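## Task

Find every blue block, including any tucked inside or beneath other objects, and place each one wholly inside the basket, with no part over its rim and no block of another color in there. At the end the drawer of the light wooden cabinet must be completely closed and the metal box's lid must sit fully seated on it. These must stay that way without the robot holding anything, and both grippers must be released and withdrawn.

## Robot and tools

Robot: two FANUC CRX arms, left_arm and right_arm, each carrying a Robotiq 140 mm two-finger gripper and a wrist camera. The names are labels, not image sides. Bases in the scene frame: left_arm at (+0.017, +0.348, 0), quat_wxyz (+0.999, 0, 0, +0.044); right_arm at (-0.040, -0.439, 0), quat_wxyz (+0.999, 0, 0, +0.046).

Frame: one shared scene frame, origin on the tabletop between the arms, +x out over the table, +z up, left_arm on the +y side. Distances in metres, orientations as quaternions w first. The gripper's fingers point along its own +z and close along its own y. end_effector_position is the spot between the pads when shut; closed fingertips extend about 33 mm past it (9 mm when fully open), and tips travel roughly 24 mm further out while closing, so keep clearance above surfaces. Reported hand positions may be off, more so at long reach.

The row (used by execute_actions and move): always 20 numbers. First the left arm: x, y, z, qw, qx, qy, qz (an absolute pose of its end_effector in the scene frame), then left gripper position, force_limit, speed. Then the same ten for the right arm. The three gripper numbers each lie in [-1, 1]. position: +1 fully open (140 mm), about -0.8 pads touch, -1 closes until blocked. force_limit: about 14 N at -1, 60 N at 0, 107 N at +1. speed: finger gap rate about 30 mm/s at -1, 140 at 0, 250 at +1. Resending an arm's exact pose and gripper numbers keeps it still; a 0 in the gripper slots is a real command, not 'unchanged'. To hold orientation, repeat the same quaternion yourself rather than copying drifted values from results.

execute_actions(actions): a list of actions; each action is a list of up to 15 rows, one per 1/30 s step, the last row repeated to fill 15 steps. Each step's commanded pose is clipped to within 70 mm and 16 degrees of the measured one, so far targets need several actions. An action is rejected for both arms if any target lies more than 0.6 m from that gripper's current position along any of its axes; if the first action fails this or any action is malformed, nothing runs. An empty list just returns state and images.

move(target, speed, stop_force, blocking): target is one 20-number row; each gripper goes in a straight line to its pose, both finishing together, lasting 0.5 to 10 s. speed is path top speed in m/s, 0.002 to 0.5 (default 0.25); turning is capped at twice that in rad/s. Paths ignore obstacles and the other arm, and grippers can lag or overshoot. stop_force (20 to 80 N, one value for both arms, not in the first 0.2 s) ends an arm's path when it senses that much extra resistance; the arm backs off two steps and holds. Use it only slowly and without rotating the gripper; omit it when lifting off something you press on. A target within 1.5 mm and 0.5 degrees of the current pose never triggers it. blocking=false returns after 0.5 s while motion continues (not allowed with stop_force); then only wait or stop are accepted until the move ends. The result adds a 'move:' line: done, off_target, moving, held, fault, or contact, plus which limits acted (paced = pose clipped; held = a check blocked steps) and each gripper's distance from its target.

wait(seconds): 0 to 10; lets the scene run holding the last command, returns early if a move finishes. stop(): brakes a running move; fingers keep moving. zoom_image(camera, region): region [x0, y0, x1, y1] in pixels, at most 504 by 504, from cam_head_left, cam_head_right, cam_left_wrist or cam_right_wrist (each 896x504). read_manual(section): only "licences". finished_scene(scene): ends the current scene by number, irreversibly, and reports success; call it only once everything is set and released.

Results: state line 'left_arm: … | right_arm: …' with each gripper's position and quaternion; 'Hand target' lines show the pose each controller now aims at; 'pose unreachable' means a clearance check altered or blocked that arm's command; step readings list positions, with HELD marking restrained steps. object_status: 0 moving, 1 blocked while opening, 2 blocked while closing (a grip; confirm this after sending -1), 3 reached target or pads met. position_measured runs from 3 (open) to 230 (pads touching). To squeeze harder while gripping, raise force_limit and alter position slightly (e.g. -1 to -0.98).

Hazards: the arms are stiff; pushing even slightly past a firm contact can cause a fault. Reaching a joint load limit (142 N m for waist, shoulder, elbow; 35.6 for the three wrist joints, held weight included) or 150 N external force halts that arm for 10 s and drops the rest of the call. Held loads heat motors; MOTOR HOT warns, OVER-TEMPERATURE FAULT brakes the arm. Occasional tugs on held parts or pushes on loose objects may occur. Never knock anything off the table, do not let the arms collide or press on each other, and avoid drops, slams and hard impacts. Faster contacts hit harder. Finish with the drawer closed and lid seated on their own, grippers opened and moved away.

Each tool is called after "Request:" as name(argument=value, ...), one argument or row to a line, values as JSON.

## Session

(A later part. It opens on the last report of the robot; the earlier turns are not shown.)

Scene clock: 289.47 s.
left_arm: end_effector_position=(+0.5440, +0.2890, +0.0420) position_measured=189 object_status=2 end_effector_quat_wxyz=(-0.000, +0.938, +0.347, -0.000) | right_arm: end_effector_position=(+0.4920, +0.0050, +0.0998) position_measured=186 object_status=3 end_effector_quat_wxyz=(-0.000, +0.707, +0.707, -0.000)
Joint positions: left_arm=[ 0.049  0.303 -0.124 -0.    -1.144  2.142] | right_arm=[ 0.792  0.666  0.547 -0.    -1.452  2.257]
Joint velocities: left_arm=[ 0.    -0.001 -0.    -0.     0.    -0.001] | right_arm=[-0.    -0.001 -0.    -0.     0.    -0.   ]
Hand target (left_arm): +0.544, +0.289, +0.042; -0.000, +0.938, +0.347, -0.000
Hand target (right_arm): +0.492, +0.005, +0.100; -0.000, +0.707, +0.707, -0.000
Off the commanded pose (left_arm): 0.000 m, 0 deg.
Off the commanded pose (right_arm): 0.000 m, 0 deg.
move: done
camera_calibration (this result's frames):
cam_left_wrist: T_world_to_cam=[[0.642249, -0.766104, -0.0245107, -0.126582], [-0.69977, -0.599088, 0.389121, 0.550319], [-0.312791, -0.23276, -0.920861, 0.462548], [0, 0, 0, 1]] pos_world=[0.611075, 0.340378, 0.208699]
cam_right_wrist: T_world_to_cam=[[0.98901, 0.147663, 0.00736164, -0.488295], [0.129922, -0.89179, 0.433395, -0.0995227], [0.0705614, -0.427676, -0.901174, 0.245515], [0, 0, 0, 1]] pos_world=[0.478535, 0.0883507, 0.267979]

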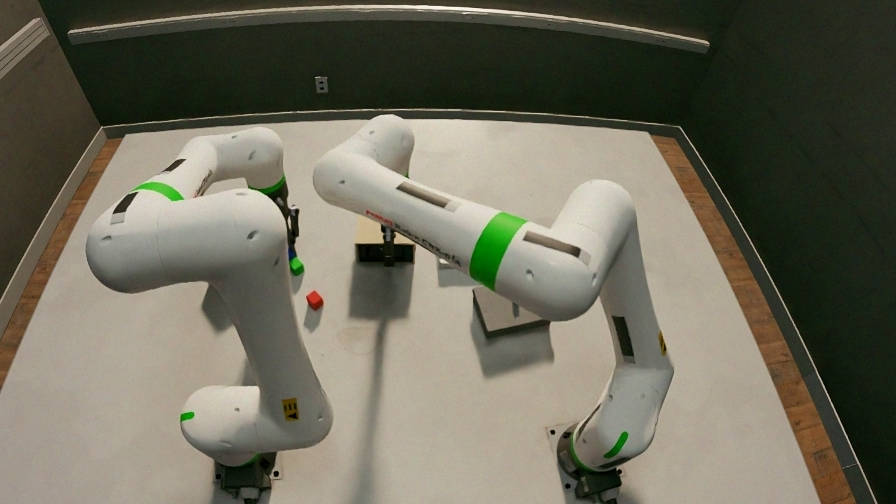

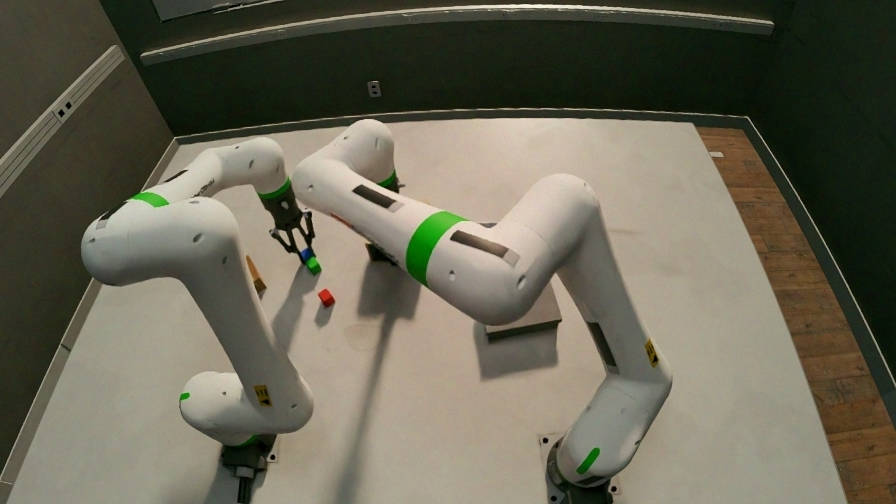

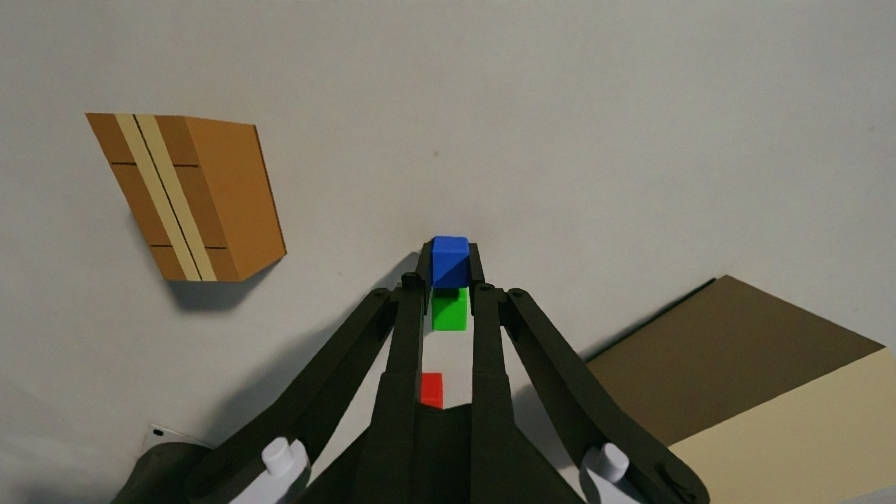

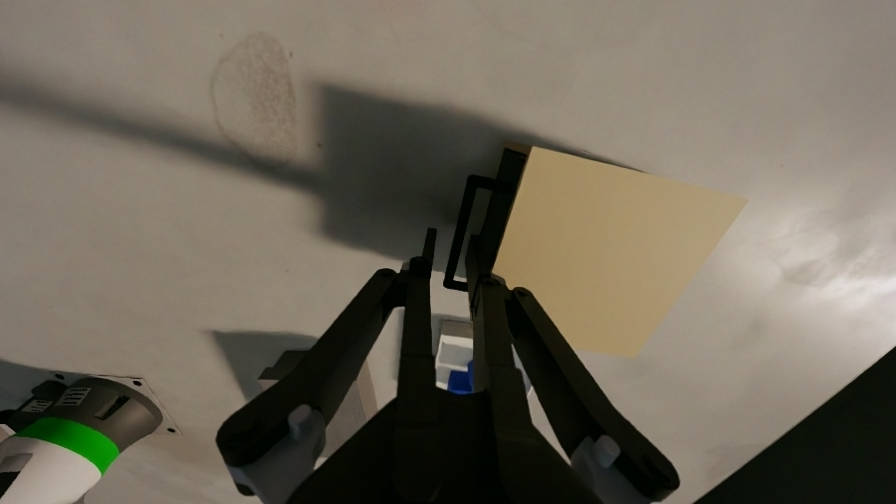

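Request:
move(
  target=[0.544,0.289,0.12,0,0.938,0.347,0,-1,0,0, 0.494,0.005,0.066,0,0.7071,0.7071,0,-0.45,0,0],
  speed=0.04,
  stop_force=25,
)

Request:
move(
  target=[0.544,0.289,0.12,0,0.938,0.347,0,-1,0,0, 0.494,0.005,0.066,0,0.7071,0.7071,0,-1,0,0],
  speed=0.04,
)

Scene clock: 327.87 s.
left_arm: end_effector_position=(+0.5440, +0.2889, +0.1200) position_measured=189 object_status=2 end_effector_quat_wxyz=(+0.000, +0.938, +0.347, -0.000) | right_arm: end_effector_position=(+0.4939, +0.0049, +0.0676) position_measured=186 object_status=3 end_effector_quat_wxyz=(+0.000, +0.707, +0.707, -0.000)
Joint positions: left_arm=[ 0.049  0.239 -0.012  0.    -1.32   2.142] | right_arm=[ 0.79   0.684  0.5    0.    -1.387  2.26 ]
Joint velocities: left_arm=[-0.     0.     0.     0.001 -0.002 -0.   ] | right_arm=[ 0.    -0.005  0.002 -0.    -0.002 -0.001]
Hand target (left_arm): +0.544, +0.289, +0.120; +0.000, +0.938, +0.347, -0.000
Hand target (right_arm): +0.494, +0.005, +0.068; -0.000, +0.707, +0.707, +0.000
Off the commanded pose (left_arm): 0.000 m, 0 deg.
Off the commanded pose (right_arm): 0.002 m, 0 deg.
move: contact (right_arm)
camera_calibration (this result's frames):
cam_left_wrist: T_world_to_cam=[[0.642042, -0.766282, -0.024388, -0.124555], [-0.699947, -0.598848, 0.389173, 0.519926], [-0.312821, -0.232795, -0.920842, 0.534386], [0, 0, 0, 1]] pos_world=[0.611057, 0.340315, 0.286706]
cam_right_wrist: T_world_to_cam=[[0.989031, 0.147536, 0.00717901, -0.489978], [0.129861, -0.891646, 0.433709, -0.0859473], [0.0703888, -0.428019, -0.901025, 0.216378], [0, 0, 0, 1]] pos_world=[0.480534, 0.0882689, 0.235756]

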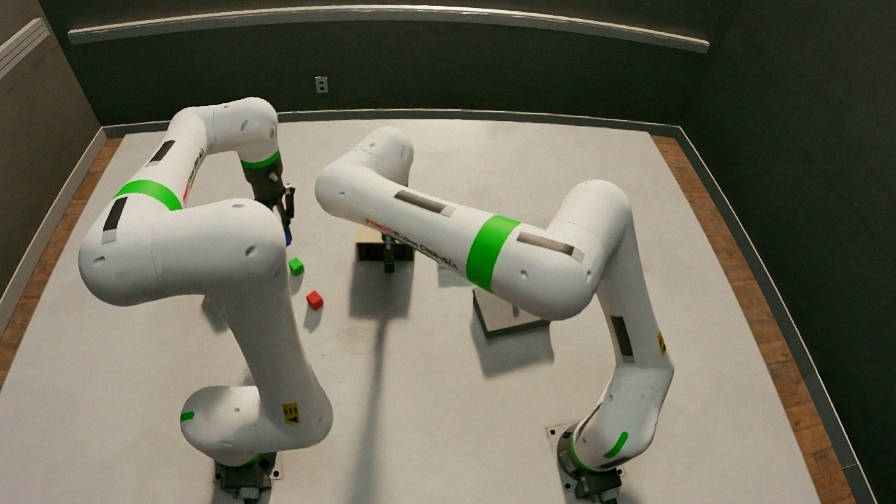

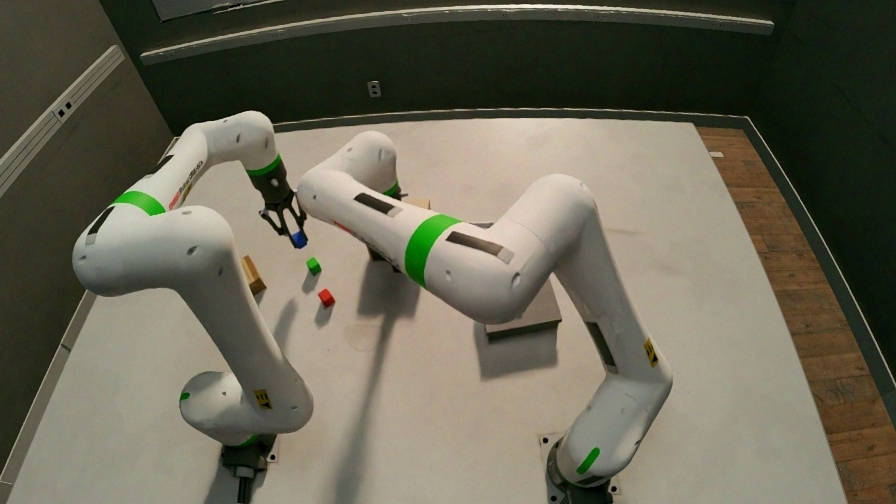

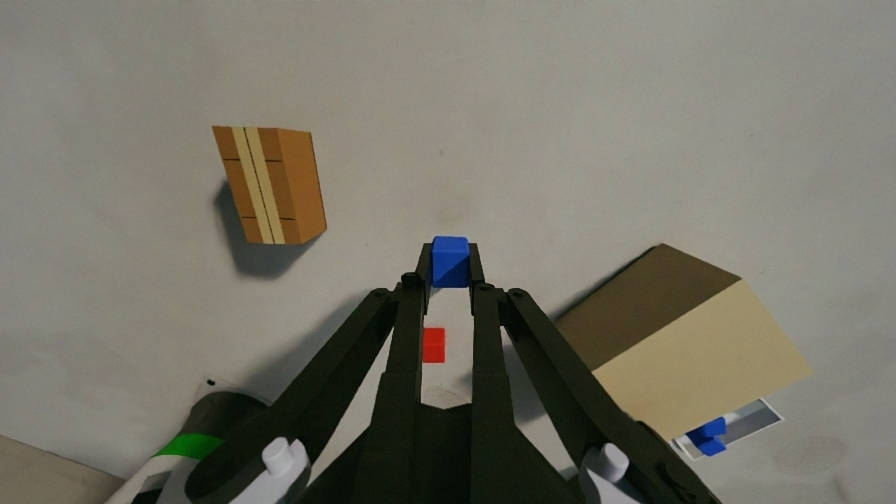

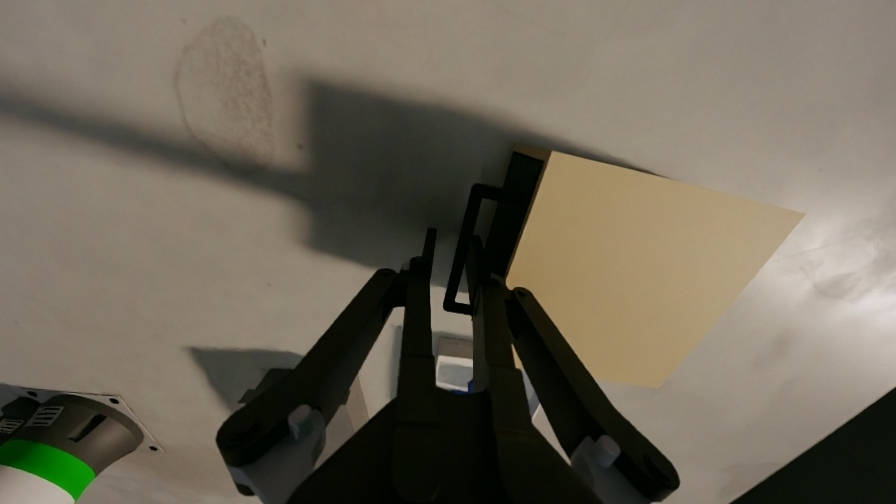

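Scene clock: 328.57 s.
left_arm: end_effector_position=(+0.5440, +0.2889, +0.1200) position_measured=189 object_status=2 end_effector_quat_wxyz=(+0.000, +0.938, +0.347, +0.000) | right_arm: end_effector_position=(+0.4940, +0.0050, +0.0660) position_measured=221 object_status=2 end_effector_quat_wxyz=(+0.000, +0.707, +0.707, +0.000)
Joint positions: left_arm=[ 0.049  0.239 -0.012  0.    -1.32   2.142] | right_arm=[ 0.79   0.684  0.497  0.    -1.383  2.26 ]
Joint velocities: left_arm=[ 0.     0.    -0.001 -0.     0.001  0.003] | right_arm=[ 0.    -0.002  0.    -0.    -0.001  0.   ]
Hand target (left_arm): +0.544, +0.289, +0.120; +0.000, +0.938, +0.347, +0.000
Hand target (right_arm): +0.494, +0.005, +0.066; +0.000, +0.707, +0.707, +0.000
Off the commanded pose (left_arm): 0.000 m, 0 deg.
Off the commanded pose (right_arm): 0.000 m, 0 deg.
move: done
camera_calibration (this result's frames):
cam_left_wrist: T_world_to_cam=[[0.642051, -0.766275, -0.0243496, -0.124586], [-0.699969, -0.598858, 0.389117, 0.519956], [-0.312753, -0.232789, -0.920866, 0.534416], [0, 0, 0, 1]] pos_world=[0.611083, 0.340319, 0.286768]
cam_right_wrist: T_world_to_cam=[[0.989008, 0.147662, 0.00766369, -0.490111], [0.129798, -0.891848, 0.433313, -0.0850933], [0.0708187, -0.427555, -0.901211, 0.214779], [0, 0, 0, 1]] pos_world=[0.480559, 0.0883107, 0.23419]

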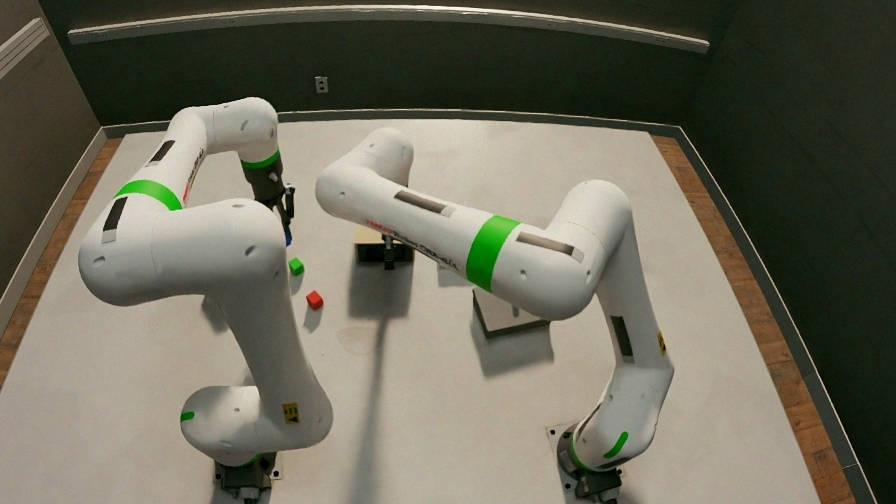

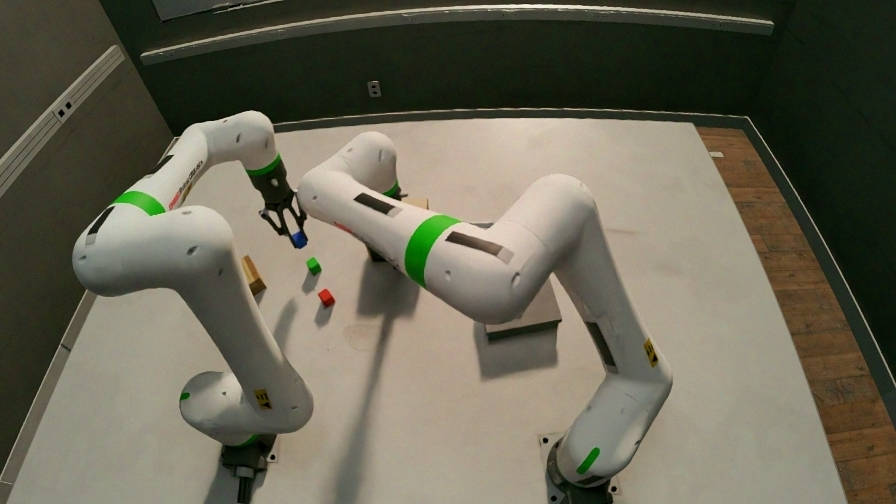

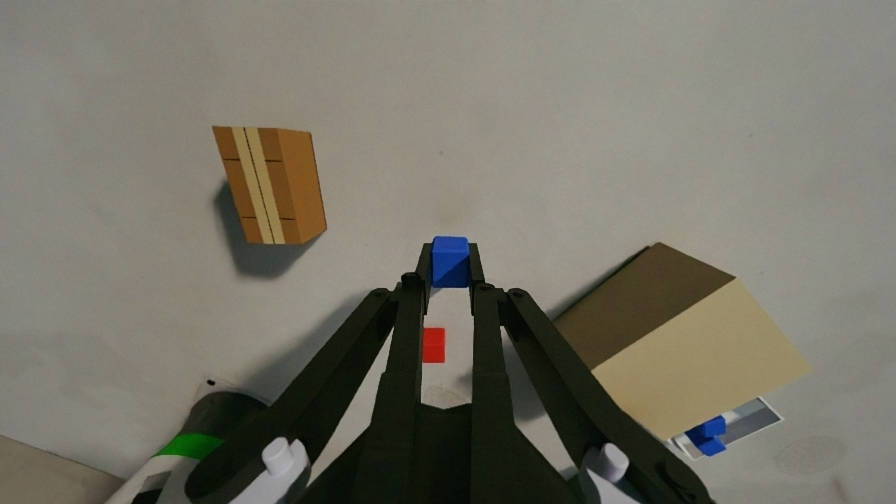

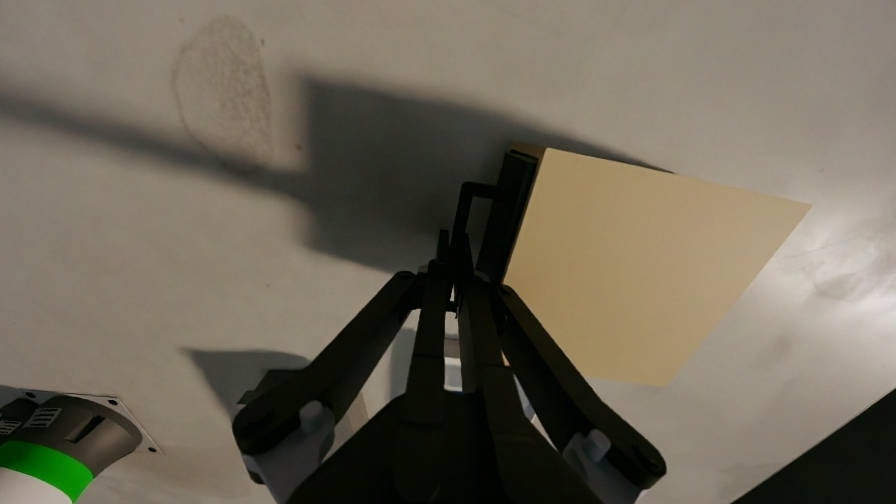

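Request:
move(
  target=[0.544,0.289,0.12,0,0.938,0.347,0,-1,0,0, 0.434,0.005,0.066,0,0.7071,0.7071,0,-1,0,0],
  speed=0.04,
)

Scene clock: 337.50 s.
left_arm: end_effector_position=(+0.5440, +0.2890, +0.1200) position_measured=189 object_status=2 end_effector_quat_wxyz=(-0.000, +0.938, +0.347, -0.000) | right_arm: end_effector_position=(+0.4339, +0.0048, +0.0660) position_measured=221 object_status=2 end_effector_quat_wxyz=(-0.000, +0.707, +0.707, -0.000)
Joint positions: left_arm=[ 0.049  0.239 -0.012 -0.    -1.32   2.142] | right_arm=[ 0.862  0.565  0.31  -0.    -1.315  2.188]
Joint velocities: left_arm=[ 0.    -0.     0.     0.001 -0.001  0.   ] | right_arm=[ 0.001 -0.    -0.     0.     0.001 -0.   ]
Hand target (left_arm): +0.544, +0.289, +0.120; -0.000, +0.938, +0.347, +0.000
Hand target (right_arm): +0.434, +0.005, +0.066; -0.000, +0.707, +0.707, -0.000
Off the commanded pose (left_arm): 0.000 m, 0 deg.
Off the commanded pose (right_arm): 0.000 m, 0 deg.
move: done
camera_calibration (this result's frames):
cam_left_wrist: T_world_to_cam=[[0.642228, -0.766122, -0.0244862, -0.12466], [-0.699805, -0.599071, 0.389085, 0.519972], [-0.312755, -0.232745, -0.920877, 0.534378], [0, 0, 0, 1]] pos_world=[0.611069, 0.34037, 0.286731]
cam_right_wrist: T_world_to_cam=[[0.989029, 0.14754, 0.00733652, -0.430644], [0.129835, -0.891888, 0.43322, -0.0774144], [0.0704605, -0.427514, -0.901258, 0.219044], [0, 0, 0, 1]] pos_world=[0.420537, 0.0881367, 0.234112]

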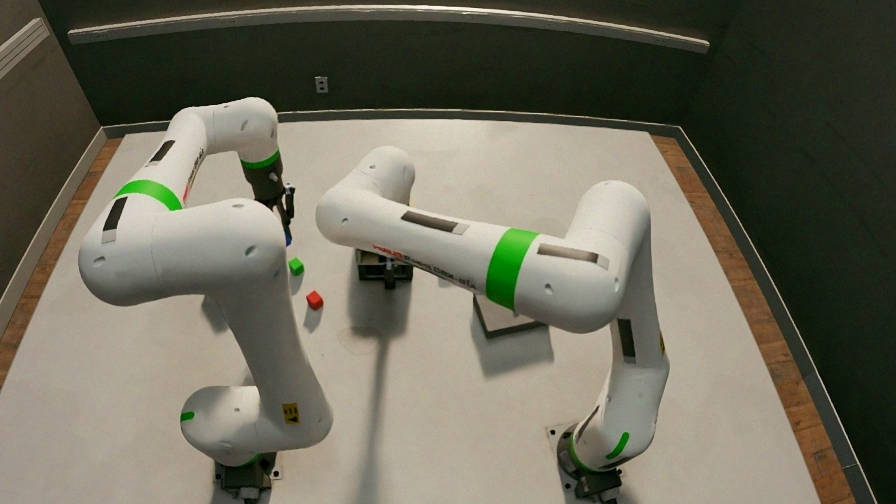

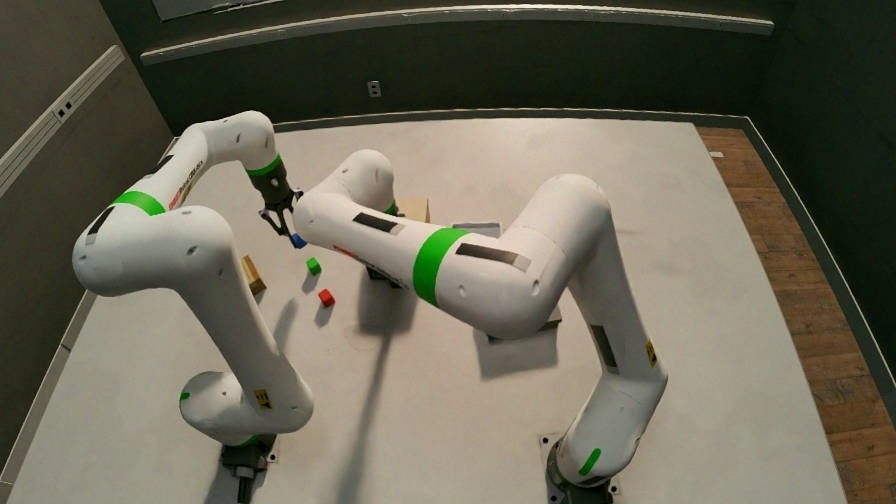

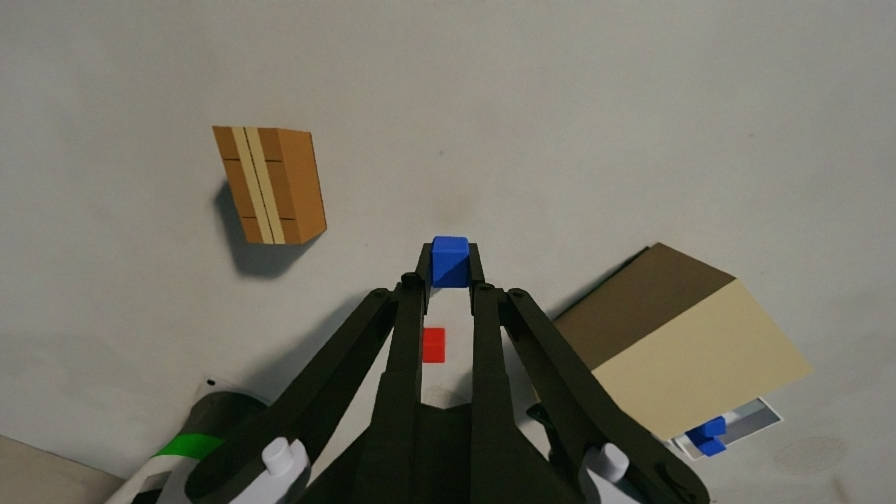

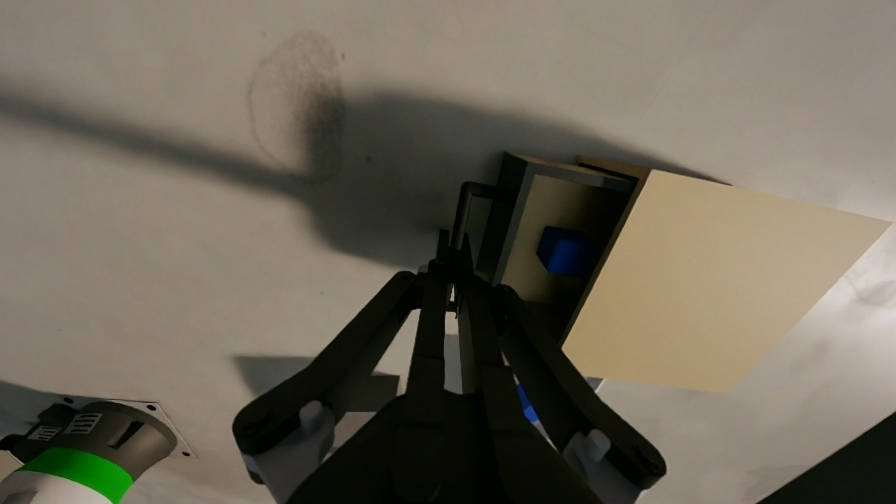

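The drawer slides and the cabinet stays put, so I'll pull it further out.

Request:
move(
  target=[0.544,0.289,0.12,0,0.938,0.347,0,-1,0,0, 0.364,0.005,0.066,0,0.7071,0.7071,0,-1,0,0],
  speed=0.04,
  stop_force=20,
)

Scene clock: 344.90 s.
left_arm: end_effector_position=(+0.5440, +0.2890, +0.1200) position_measured=189 object_status=2 end_effector_quat_wxyz=(-0.000, +0.938, +0.347, +0.000) | right_arm: end_effector_position=(+0.3639, +0.0048, +0.0660) position_measured=221 object_status=2 end_effector_quat_wxyz=(-0.000, +0.707, +0.707, -0.000)
Joint positions: left_arm=[ 0.049  0.239 -0.012 -0.    -1.32   2.142] | right_arm=[ 0.959  0.445  0.131 -0.    -1.257  2.091]
Joint velocities: left_arm=[ 0.    -0.    -0.    -0.     0.001 -0.001] | right_arm=[ 0.     0.001 -0.     0.     0.001 -0.   ]
Hand target (left_arm): +0.544, +0.289, +0.120; -0.000, +0.938, +0.347, -0.000
Hand target (right_arm): +0.364, +0.005, +0.066; -0.000, +0.707, +0.707, -0.000
Off the commanded pose (left_arm): 0.000 m, 0 deg.
Off the commanded pose (right_arm): 0.000 m, 0 deg.
move: done
camera_calibration (this result's frames):
cam_left_wrist: T_world_to_cam=[[0.642228, -0.766122, -0.024486, -0.12466], [-0.699805, -0.599071, 0.389084, 0.519973], [-0.312755, -0.232745, -0.920877, 0.534379], [0, 0, 0, 1]] pos_world=[0.611069, 0.34037, 0.286731]
cam_right_wrist: T_world_to_cam=[[0.989028, 0.147547, 0.00726815, -0.361376], [0.12987, -0.89188, 0.433225, -0.0683722], [0.0704033, -0.427528, -0.901256, 0.223982], [0, 0, 0, 1]] pos_world=[0.350522, 0.0880986, 0.234112]

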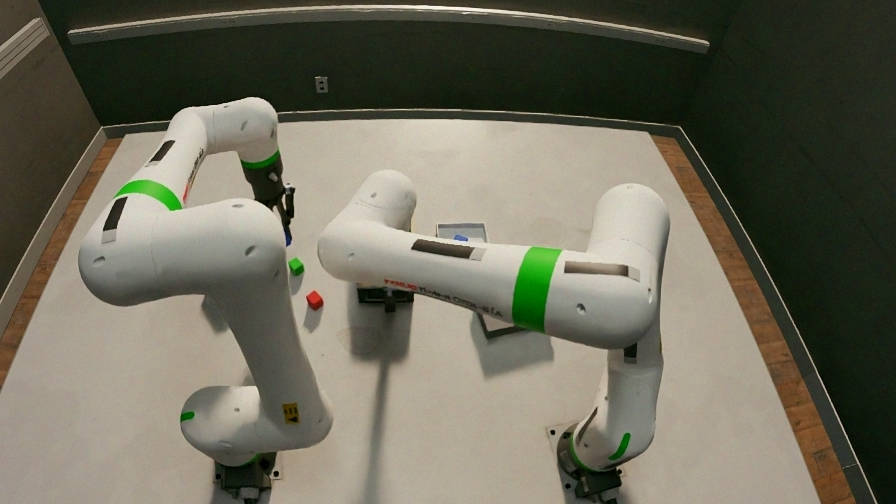

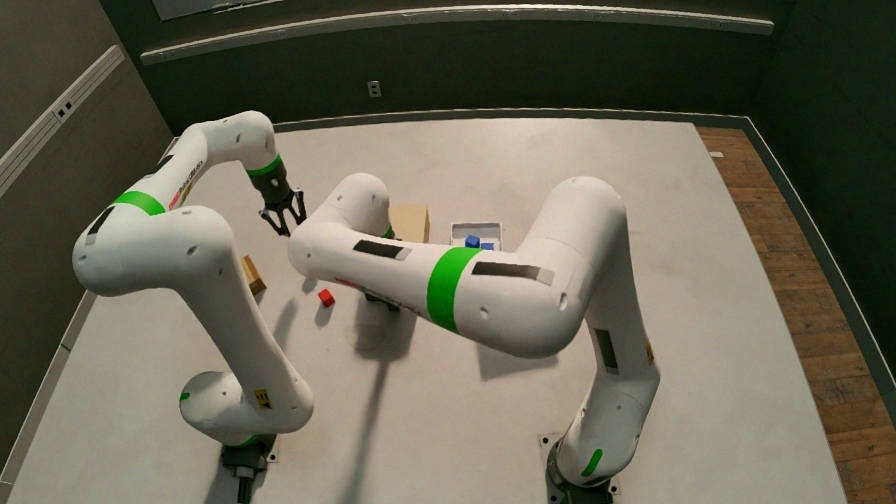

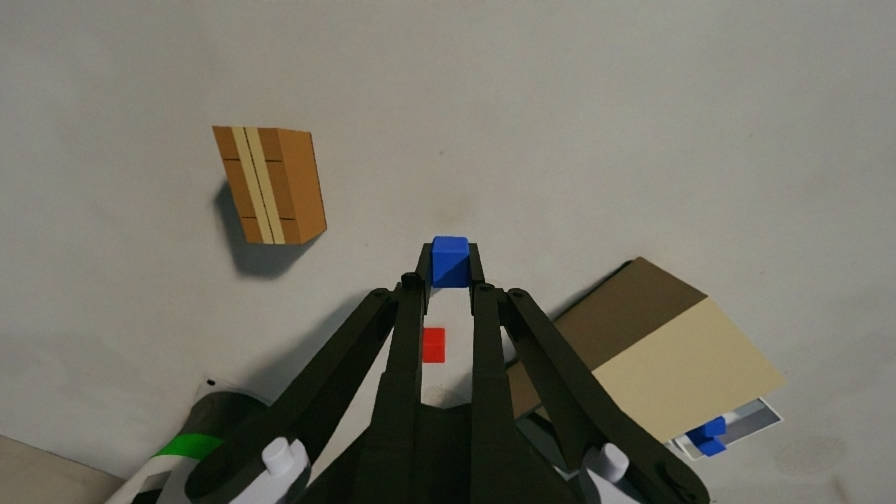

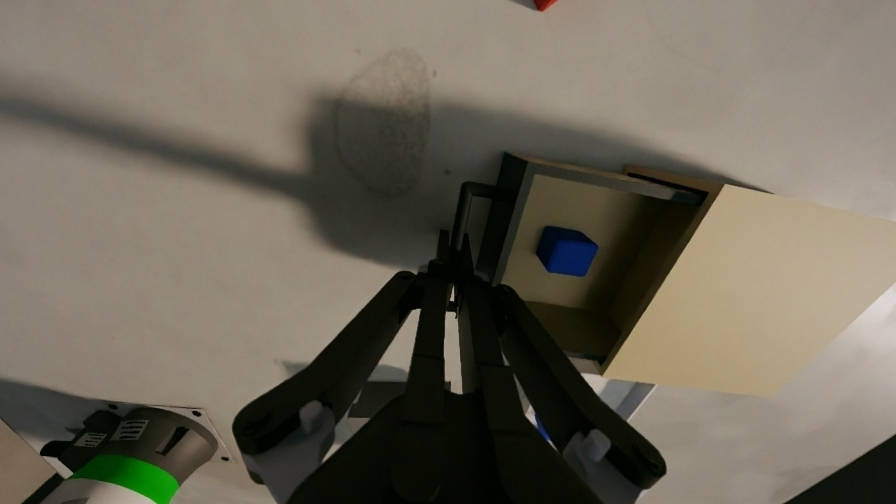

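Request:
move(
  target=[0.544,0.289,0.12,0,0.938,0.347,0,-1,0,0, 0.364,0.005,0.066,0,0.7071,0.7071,0,-0.45,0,0],
  speed=0.04,
)

Request:
move(
  target=[0.544,0.289,0.12,0,0.938,0.347,0,-1,0,0, 0.364,0.005,0.13,0,0.7071,0.7071,0,-0.45,0,0],
  speed=0.12,
)

Request:
move(
  target=[0.544,0.34,0.12,0,0.938,0.347,0,-1,0,0, 0.463,0.010,0.16,0,1,0,0,-0.15,0,0],
  speed=0.3,
)

Scene clock: 372.30 s.
left_arm: end_effector_position=(+0.5440, +0.2890, +0.1200) position_measured=189 object_status=2 end_effector_quat_wxyz=(-0.000, +0.938, +0.347, +0.000) | right_arm: end_effector_position=(+0.3640, +0.0050, +0.0661) position_measured=186 object_status=3 end_effector_quat_wxyz=(-0.000, +0.707, +0.707, +0.000)
Joint positions: left_arm=[ 0.049  0.239 -0.012 -0.    -1.32   2.142] | right_arm=[ 0.959  0.445  0.131  0.    -1.257  2.091]
Joint velocities: left_arm=[-0.    -0.     0.002 -0.     0.001  0.   ] | right_arm=[-0.001  0.002 -0.001  0.     0.    -0.   ]
Hand target (left_arm): +0.544, +0.289, +0.120; -0.000, +0.938, +0.347, -0.000
Hand target (right_arm): +0.364, +0.005, +0.066; -0.000, +0.707, +0.707, +0.000
Off the commanded pose (left_arm): 0.000 m, 0 deg.
Off the commanded pose (right_arm): 0.000 m, 0 deg.
move: done
camera_calibration (this result's frames):
cam_left_wrist: T_world_to_cam=[[0.642228, -0.766122, -0.024486, -0.12466], [-0.699805, -0.599071, 0.389084, 0.519973], [-0.312755, -0.232746, -0.920877, 0.534378], [0, 0, 0, 1]] pos_world=[0.611069, 0.34037, 0.286731]
cam_right_wrist: T_world_to_cam=[[0.989008, 0.147659, 0.00774438, -0.361544], [0.129775, -0.89194, 0.43313, -0.0682019], [0.0708632, -0.427364, -0.901298, 0.224066], [0, 0, 0, 1]] pos_world=[0.350543, 0.0883111, 0.23429]

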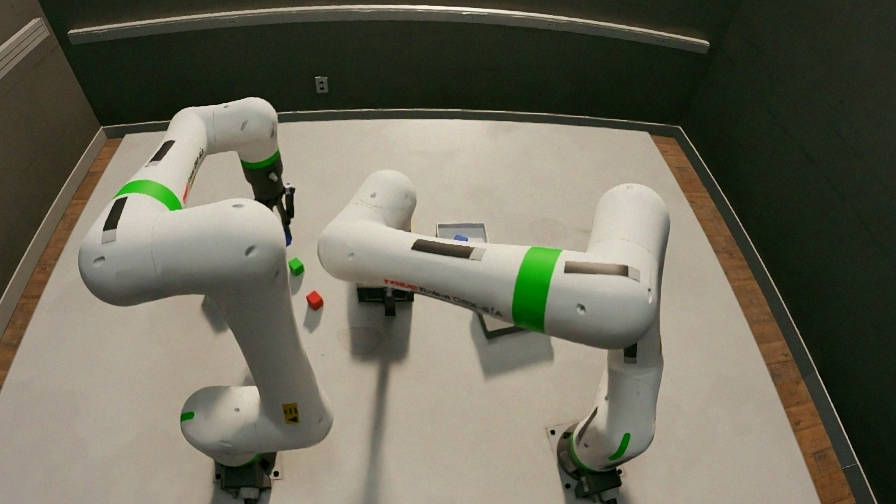

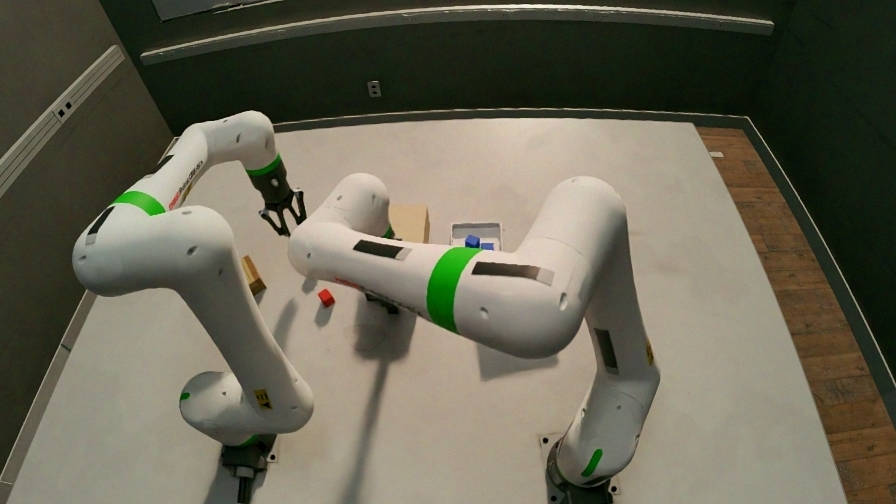

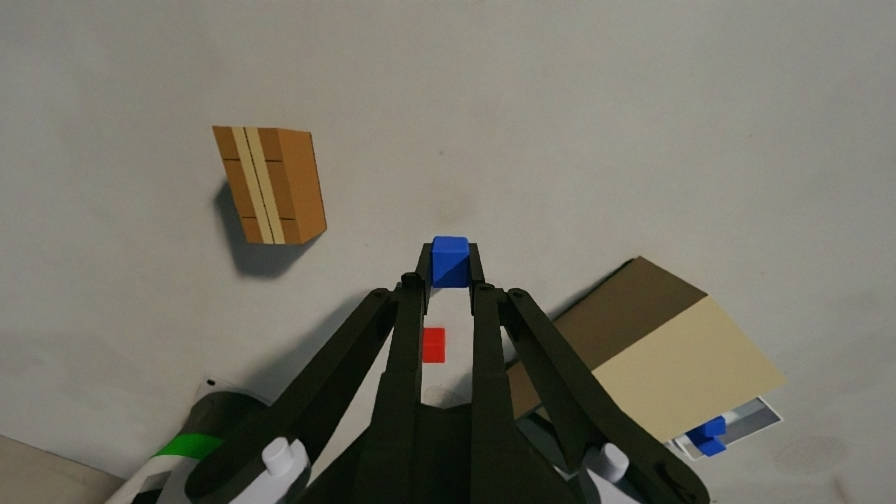

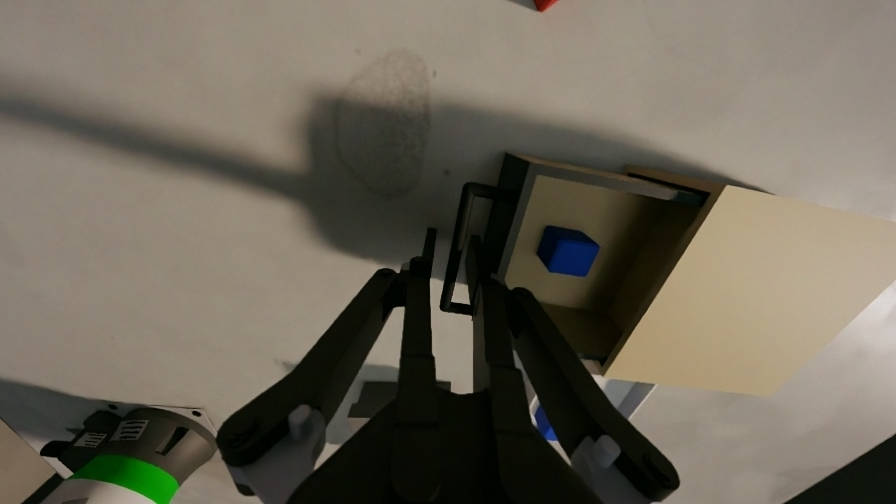

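Scene clock: 373.17 s.
left_arm: end_effector_position=(+0.5440, +0.2890, +0.1200) position_measured=189 object_status=2 end_effector_quat_wxyz=(-0.000, +0.938, +0.347, -0.000) | right_arm: end_effector_position=(+0.3640, +0.0049, +0.1301) position_measured=186 object_status=3 end_effector_quat_wxyz=(+0.000, +0.707, +0.707, +0.000)
Joint positions: left_arm=[ 0.049  0.239 -0.012 -0.    -1.32   2.142] | right_arm=[ 0.959  0.406  0.231  0.    -1.395  2.091]
Joint velocities: left_arm=[ 0.    -0.    -0.    -0.001 -0.     0.001] | right_arm=[ 0.    -0.001 -0.     0.    -0.002  0.001]
Hand target (left_arm): +0.544, +0.289, +0.120; -0.000, +0.938, +0.347, +0.000
Hand target (right_arm): +0.364, +0.005, +0.130; -0.000, +0.707, +0.707, -0.000
Off the commanded pose (left_arm): 0.000 m, 0 deg.
Off the commanded pose (right_arm): 0.000 m, 0 deg.
move: done
camera_calibration (this result's frames):
cam_left_wrist: T_world_to_cam=[[0.642228, -0.766122, -0.0244862, -0.12466], [-0.699805, -0.599071, 0.389084, 0.519973], [-0.312755, -0.232745, -0.920877, 0.534379], [0, 0, 0, 1]] pos_world=[0.611069, 0.34037, 0.286731]
cam_right_wrist: T_world_to_cam=[[0.988989, 0.147786, 0.00772125, -0.361982], [0.129881, -0.891811, 0.433364, -0.0960428], [0.0709311, -0.427589, -0.901186, 0.281606], [0, 0, 0, 1]] pos_world=[0.350496, 0.0882556, 0.298195]

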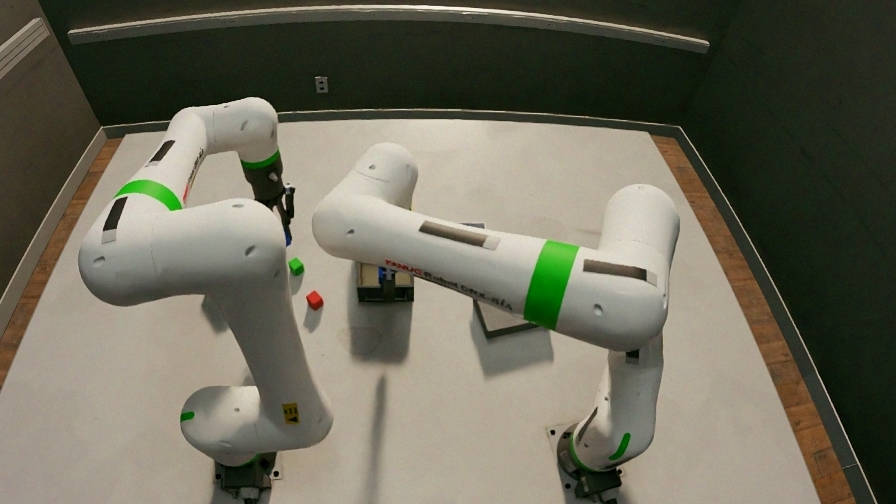

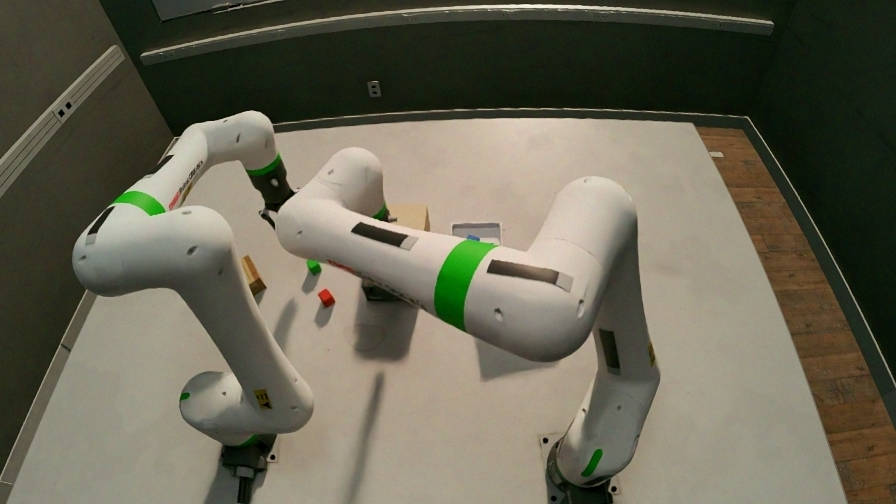

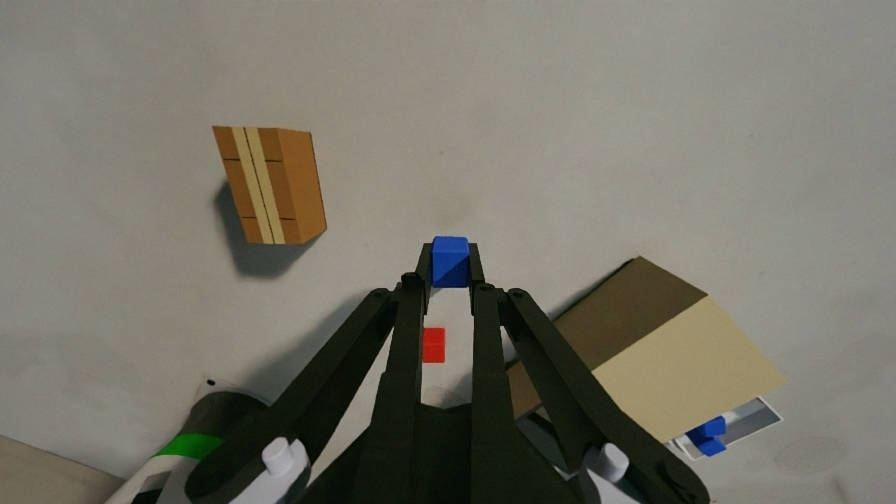

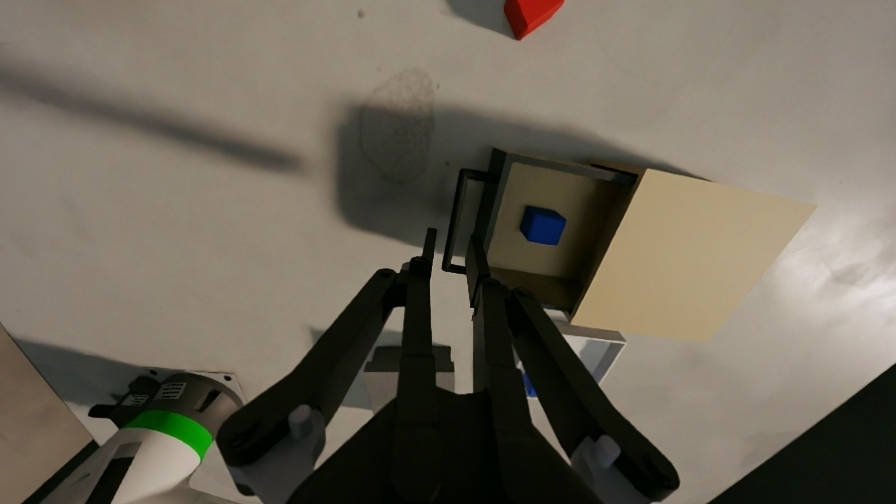

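Scene clock: 376.20 s.
left_arm: end_effector_position=(+0.5440, +0.3399, +0.1200) position_measured=189 object_status=2 end_effector_quat_wxyz=(+0.000, +0.938, +0.347, +0.000) | right_arm: end_effector_position=(+0.4631, +0.0103, +0.1601) position_measured=148 object_status=3 end_effector_quat_wxyz=(+0.000, +1.000, +0.000, +0.000)
Joint positions: left_arm=[ 0.147  0.231 -0.022  0.    -1.318  2.044] | right_arm=[ 0.831  0.599  0.583  0.    -1.554  0.648]
Joint velocities: left_arm=[ 0.     0.     0.    -0.     0.001  0.001] | right_arm=[-0.     0.002  0.     0.     0.    -0.   ]
Hand target (left_arm): +0.544, +0.340, +0.120; +0.000, +0.938, +0.347, +0.000
Hand target (right_arm): +0.463, +0.010, +0.160; +0.000, +1.000, +0.000, +0.000
Off the commanded pose (left_arm): 0.000 m, 0 deg.
Off the commanded pose (right_arm): 0.000 m, 0 deg.
move: done
camera_calibration (this result's frames):
cam_left_wrist: T_world_to_cam=[[0.642229, -0.76613, -0.0242033, -0.0856766], [-0.699875, -0.598981, 0.389098, 0.550454], [-0.312597, -0.232951, -0.920879, 0.5462], [0, 0, 0, 1]] pos_world=[0.611014, 0.39131, 0.28673]
cam_right_wrist: T_world_to_cam=[[0.147908, -0.988972, 0.00764868, -0.0598117], [-0.89196, -0.13005, 0.433007, 0.34825], [-0.427237, -0.0708676, -0.901358, 0.530937], [0, 0, 0, 1]] pos_world=[0.546307, 0.0237642, 0.328227]

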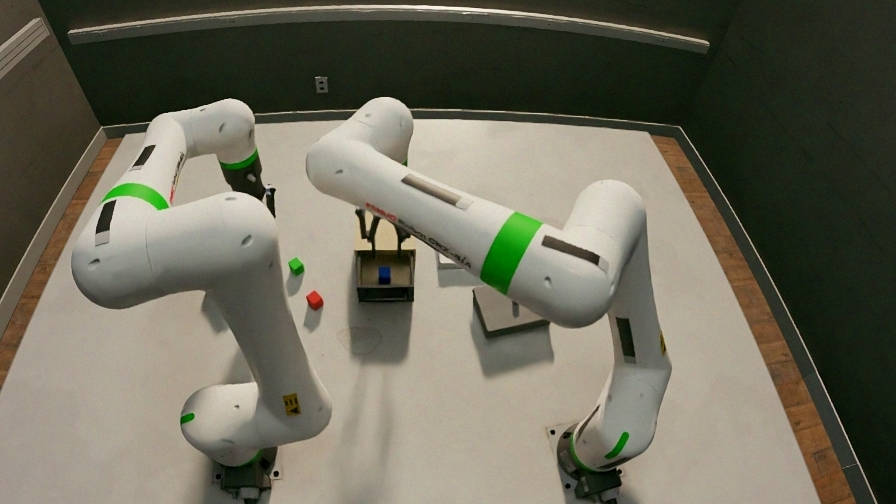

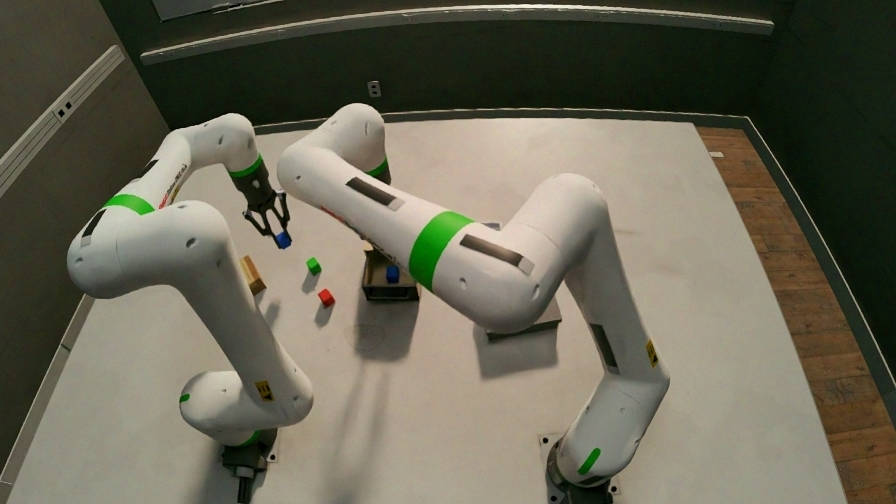

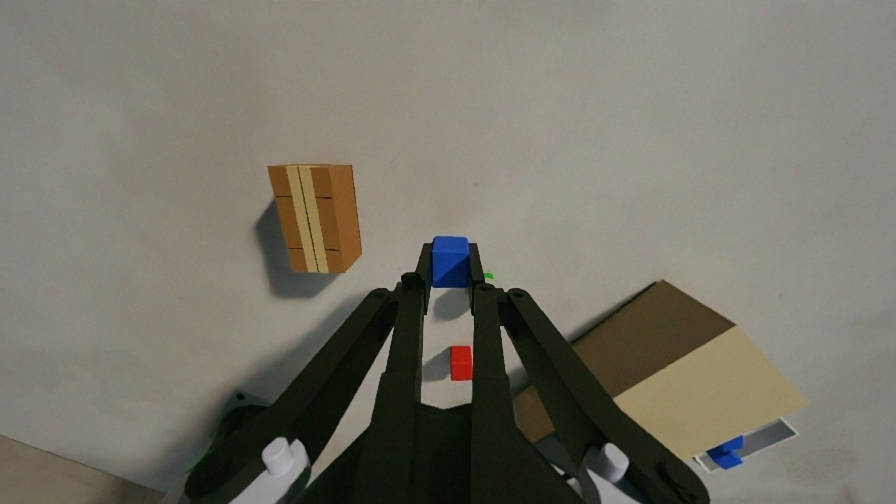

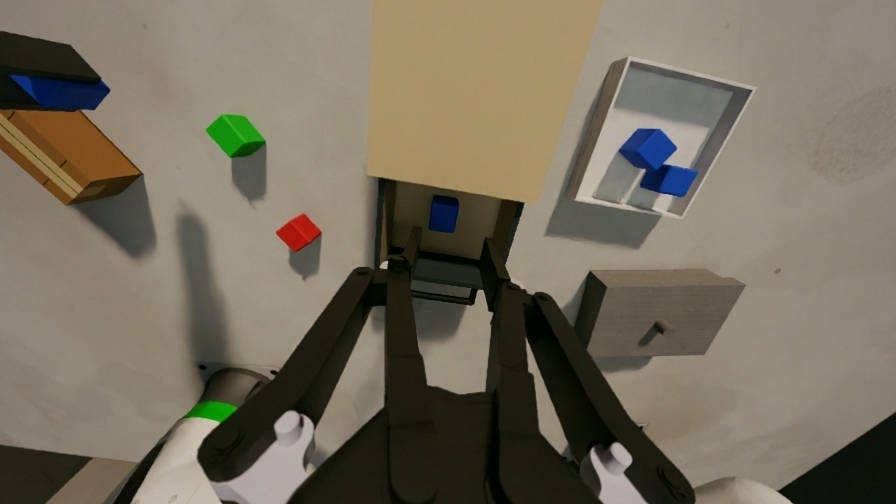

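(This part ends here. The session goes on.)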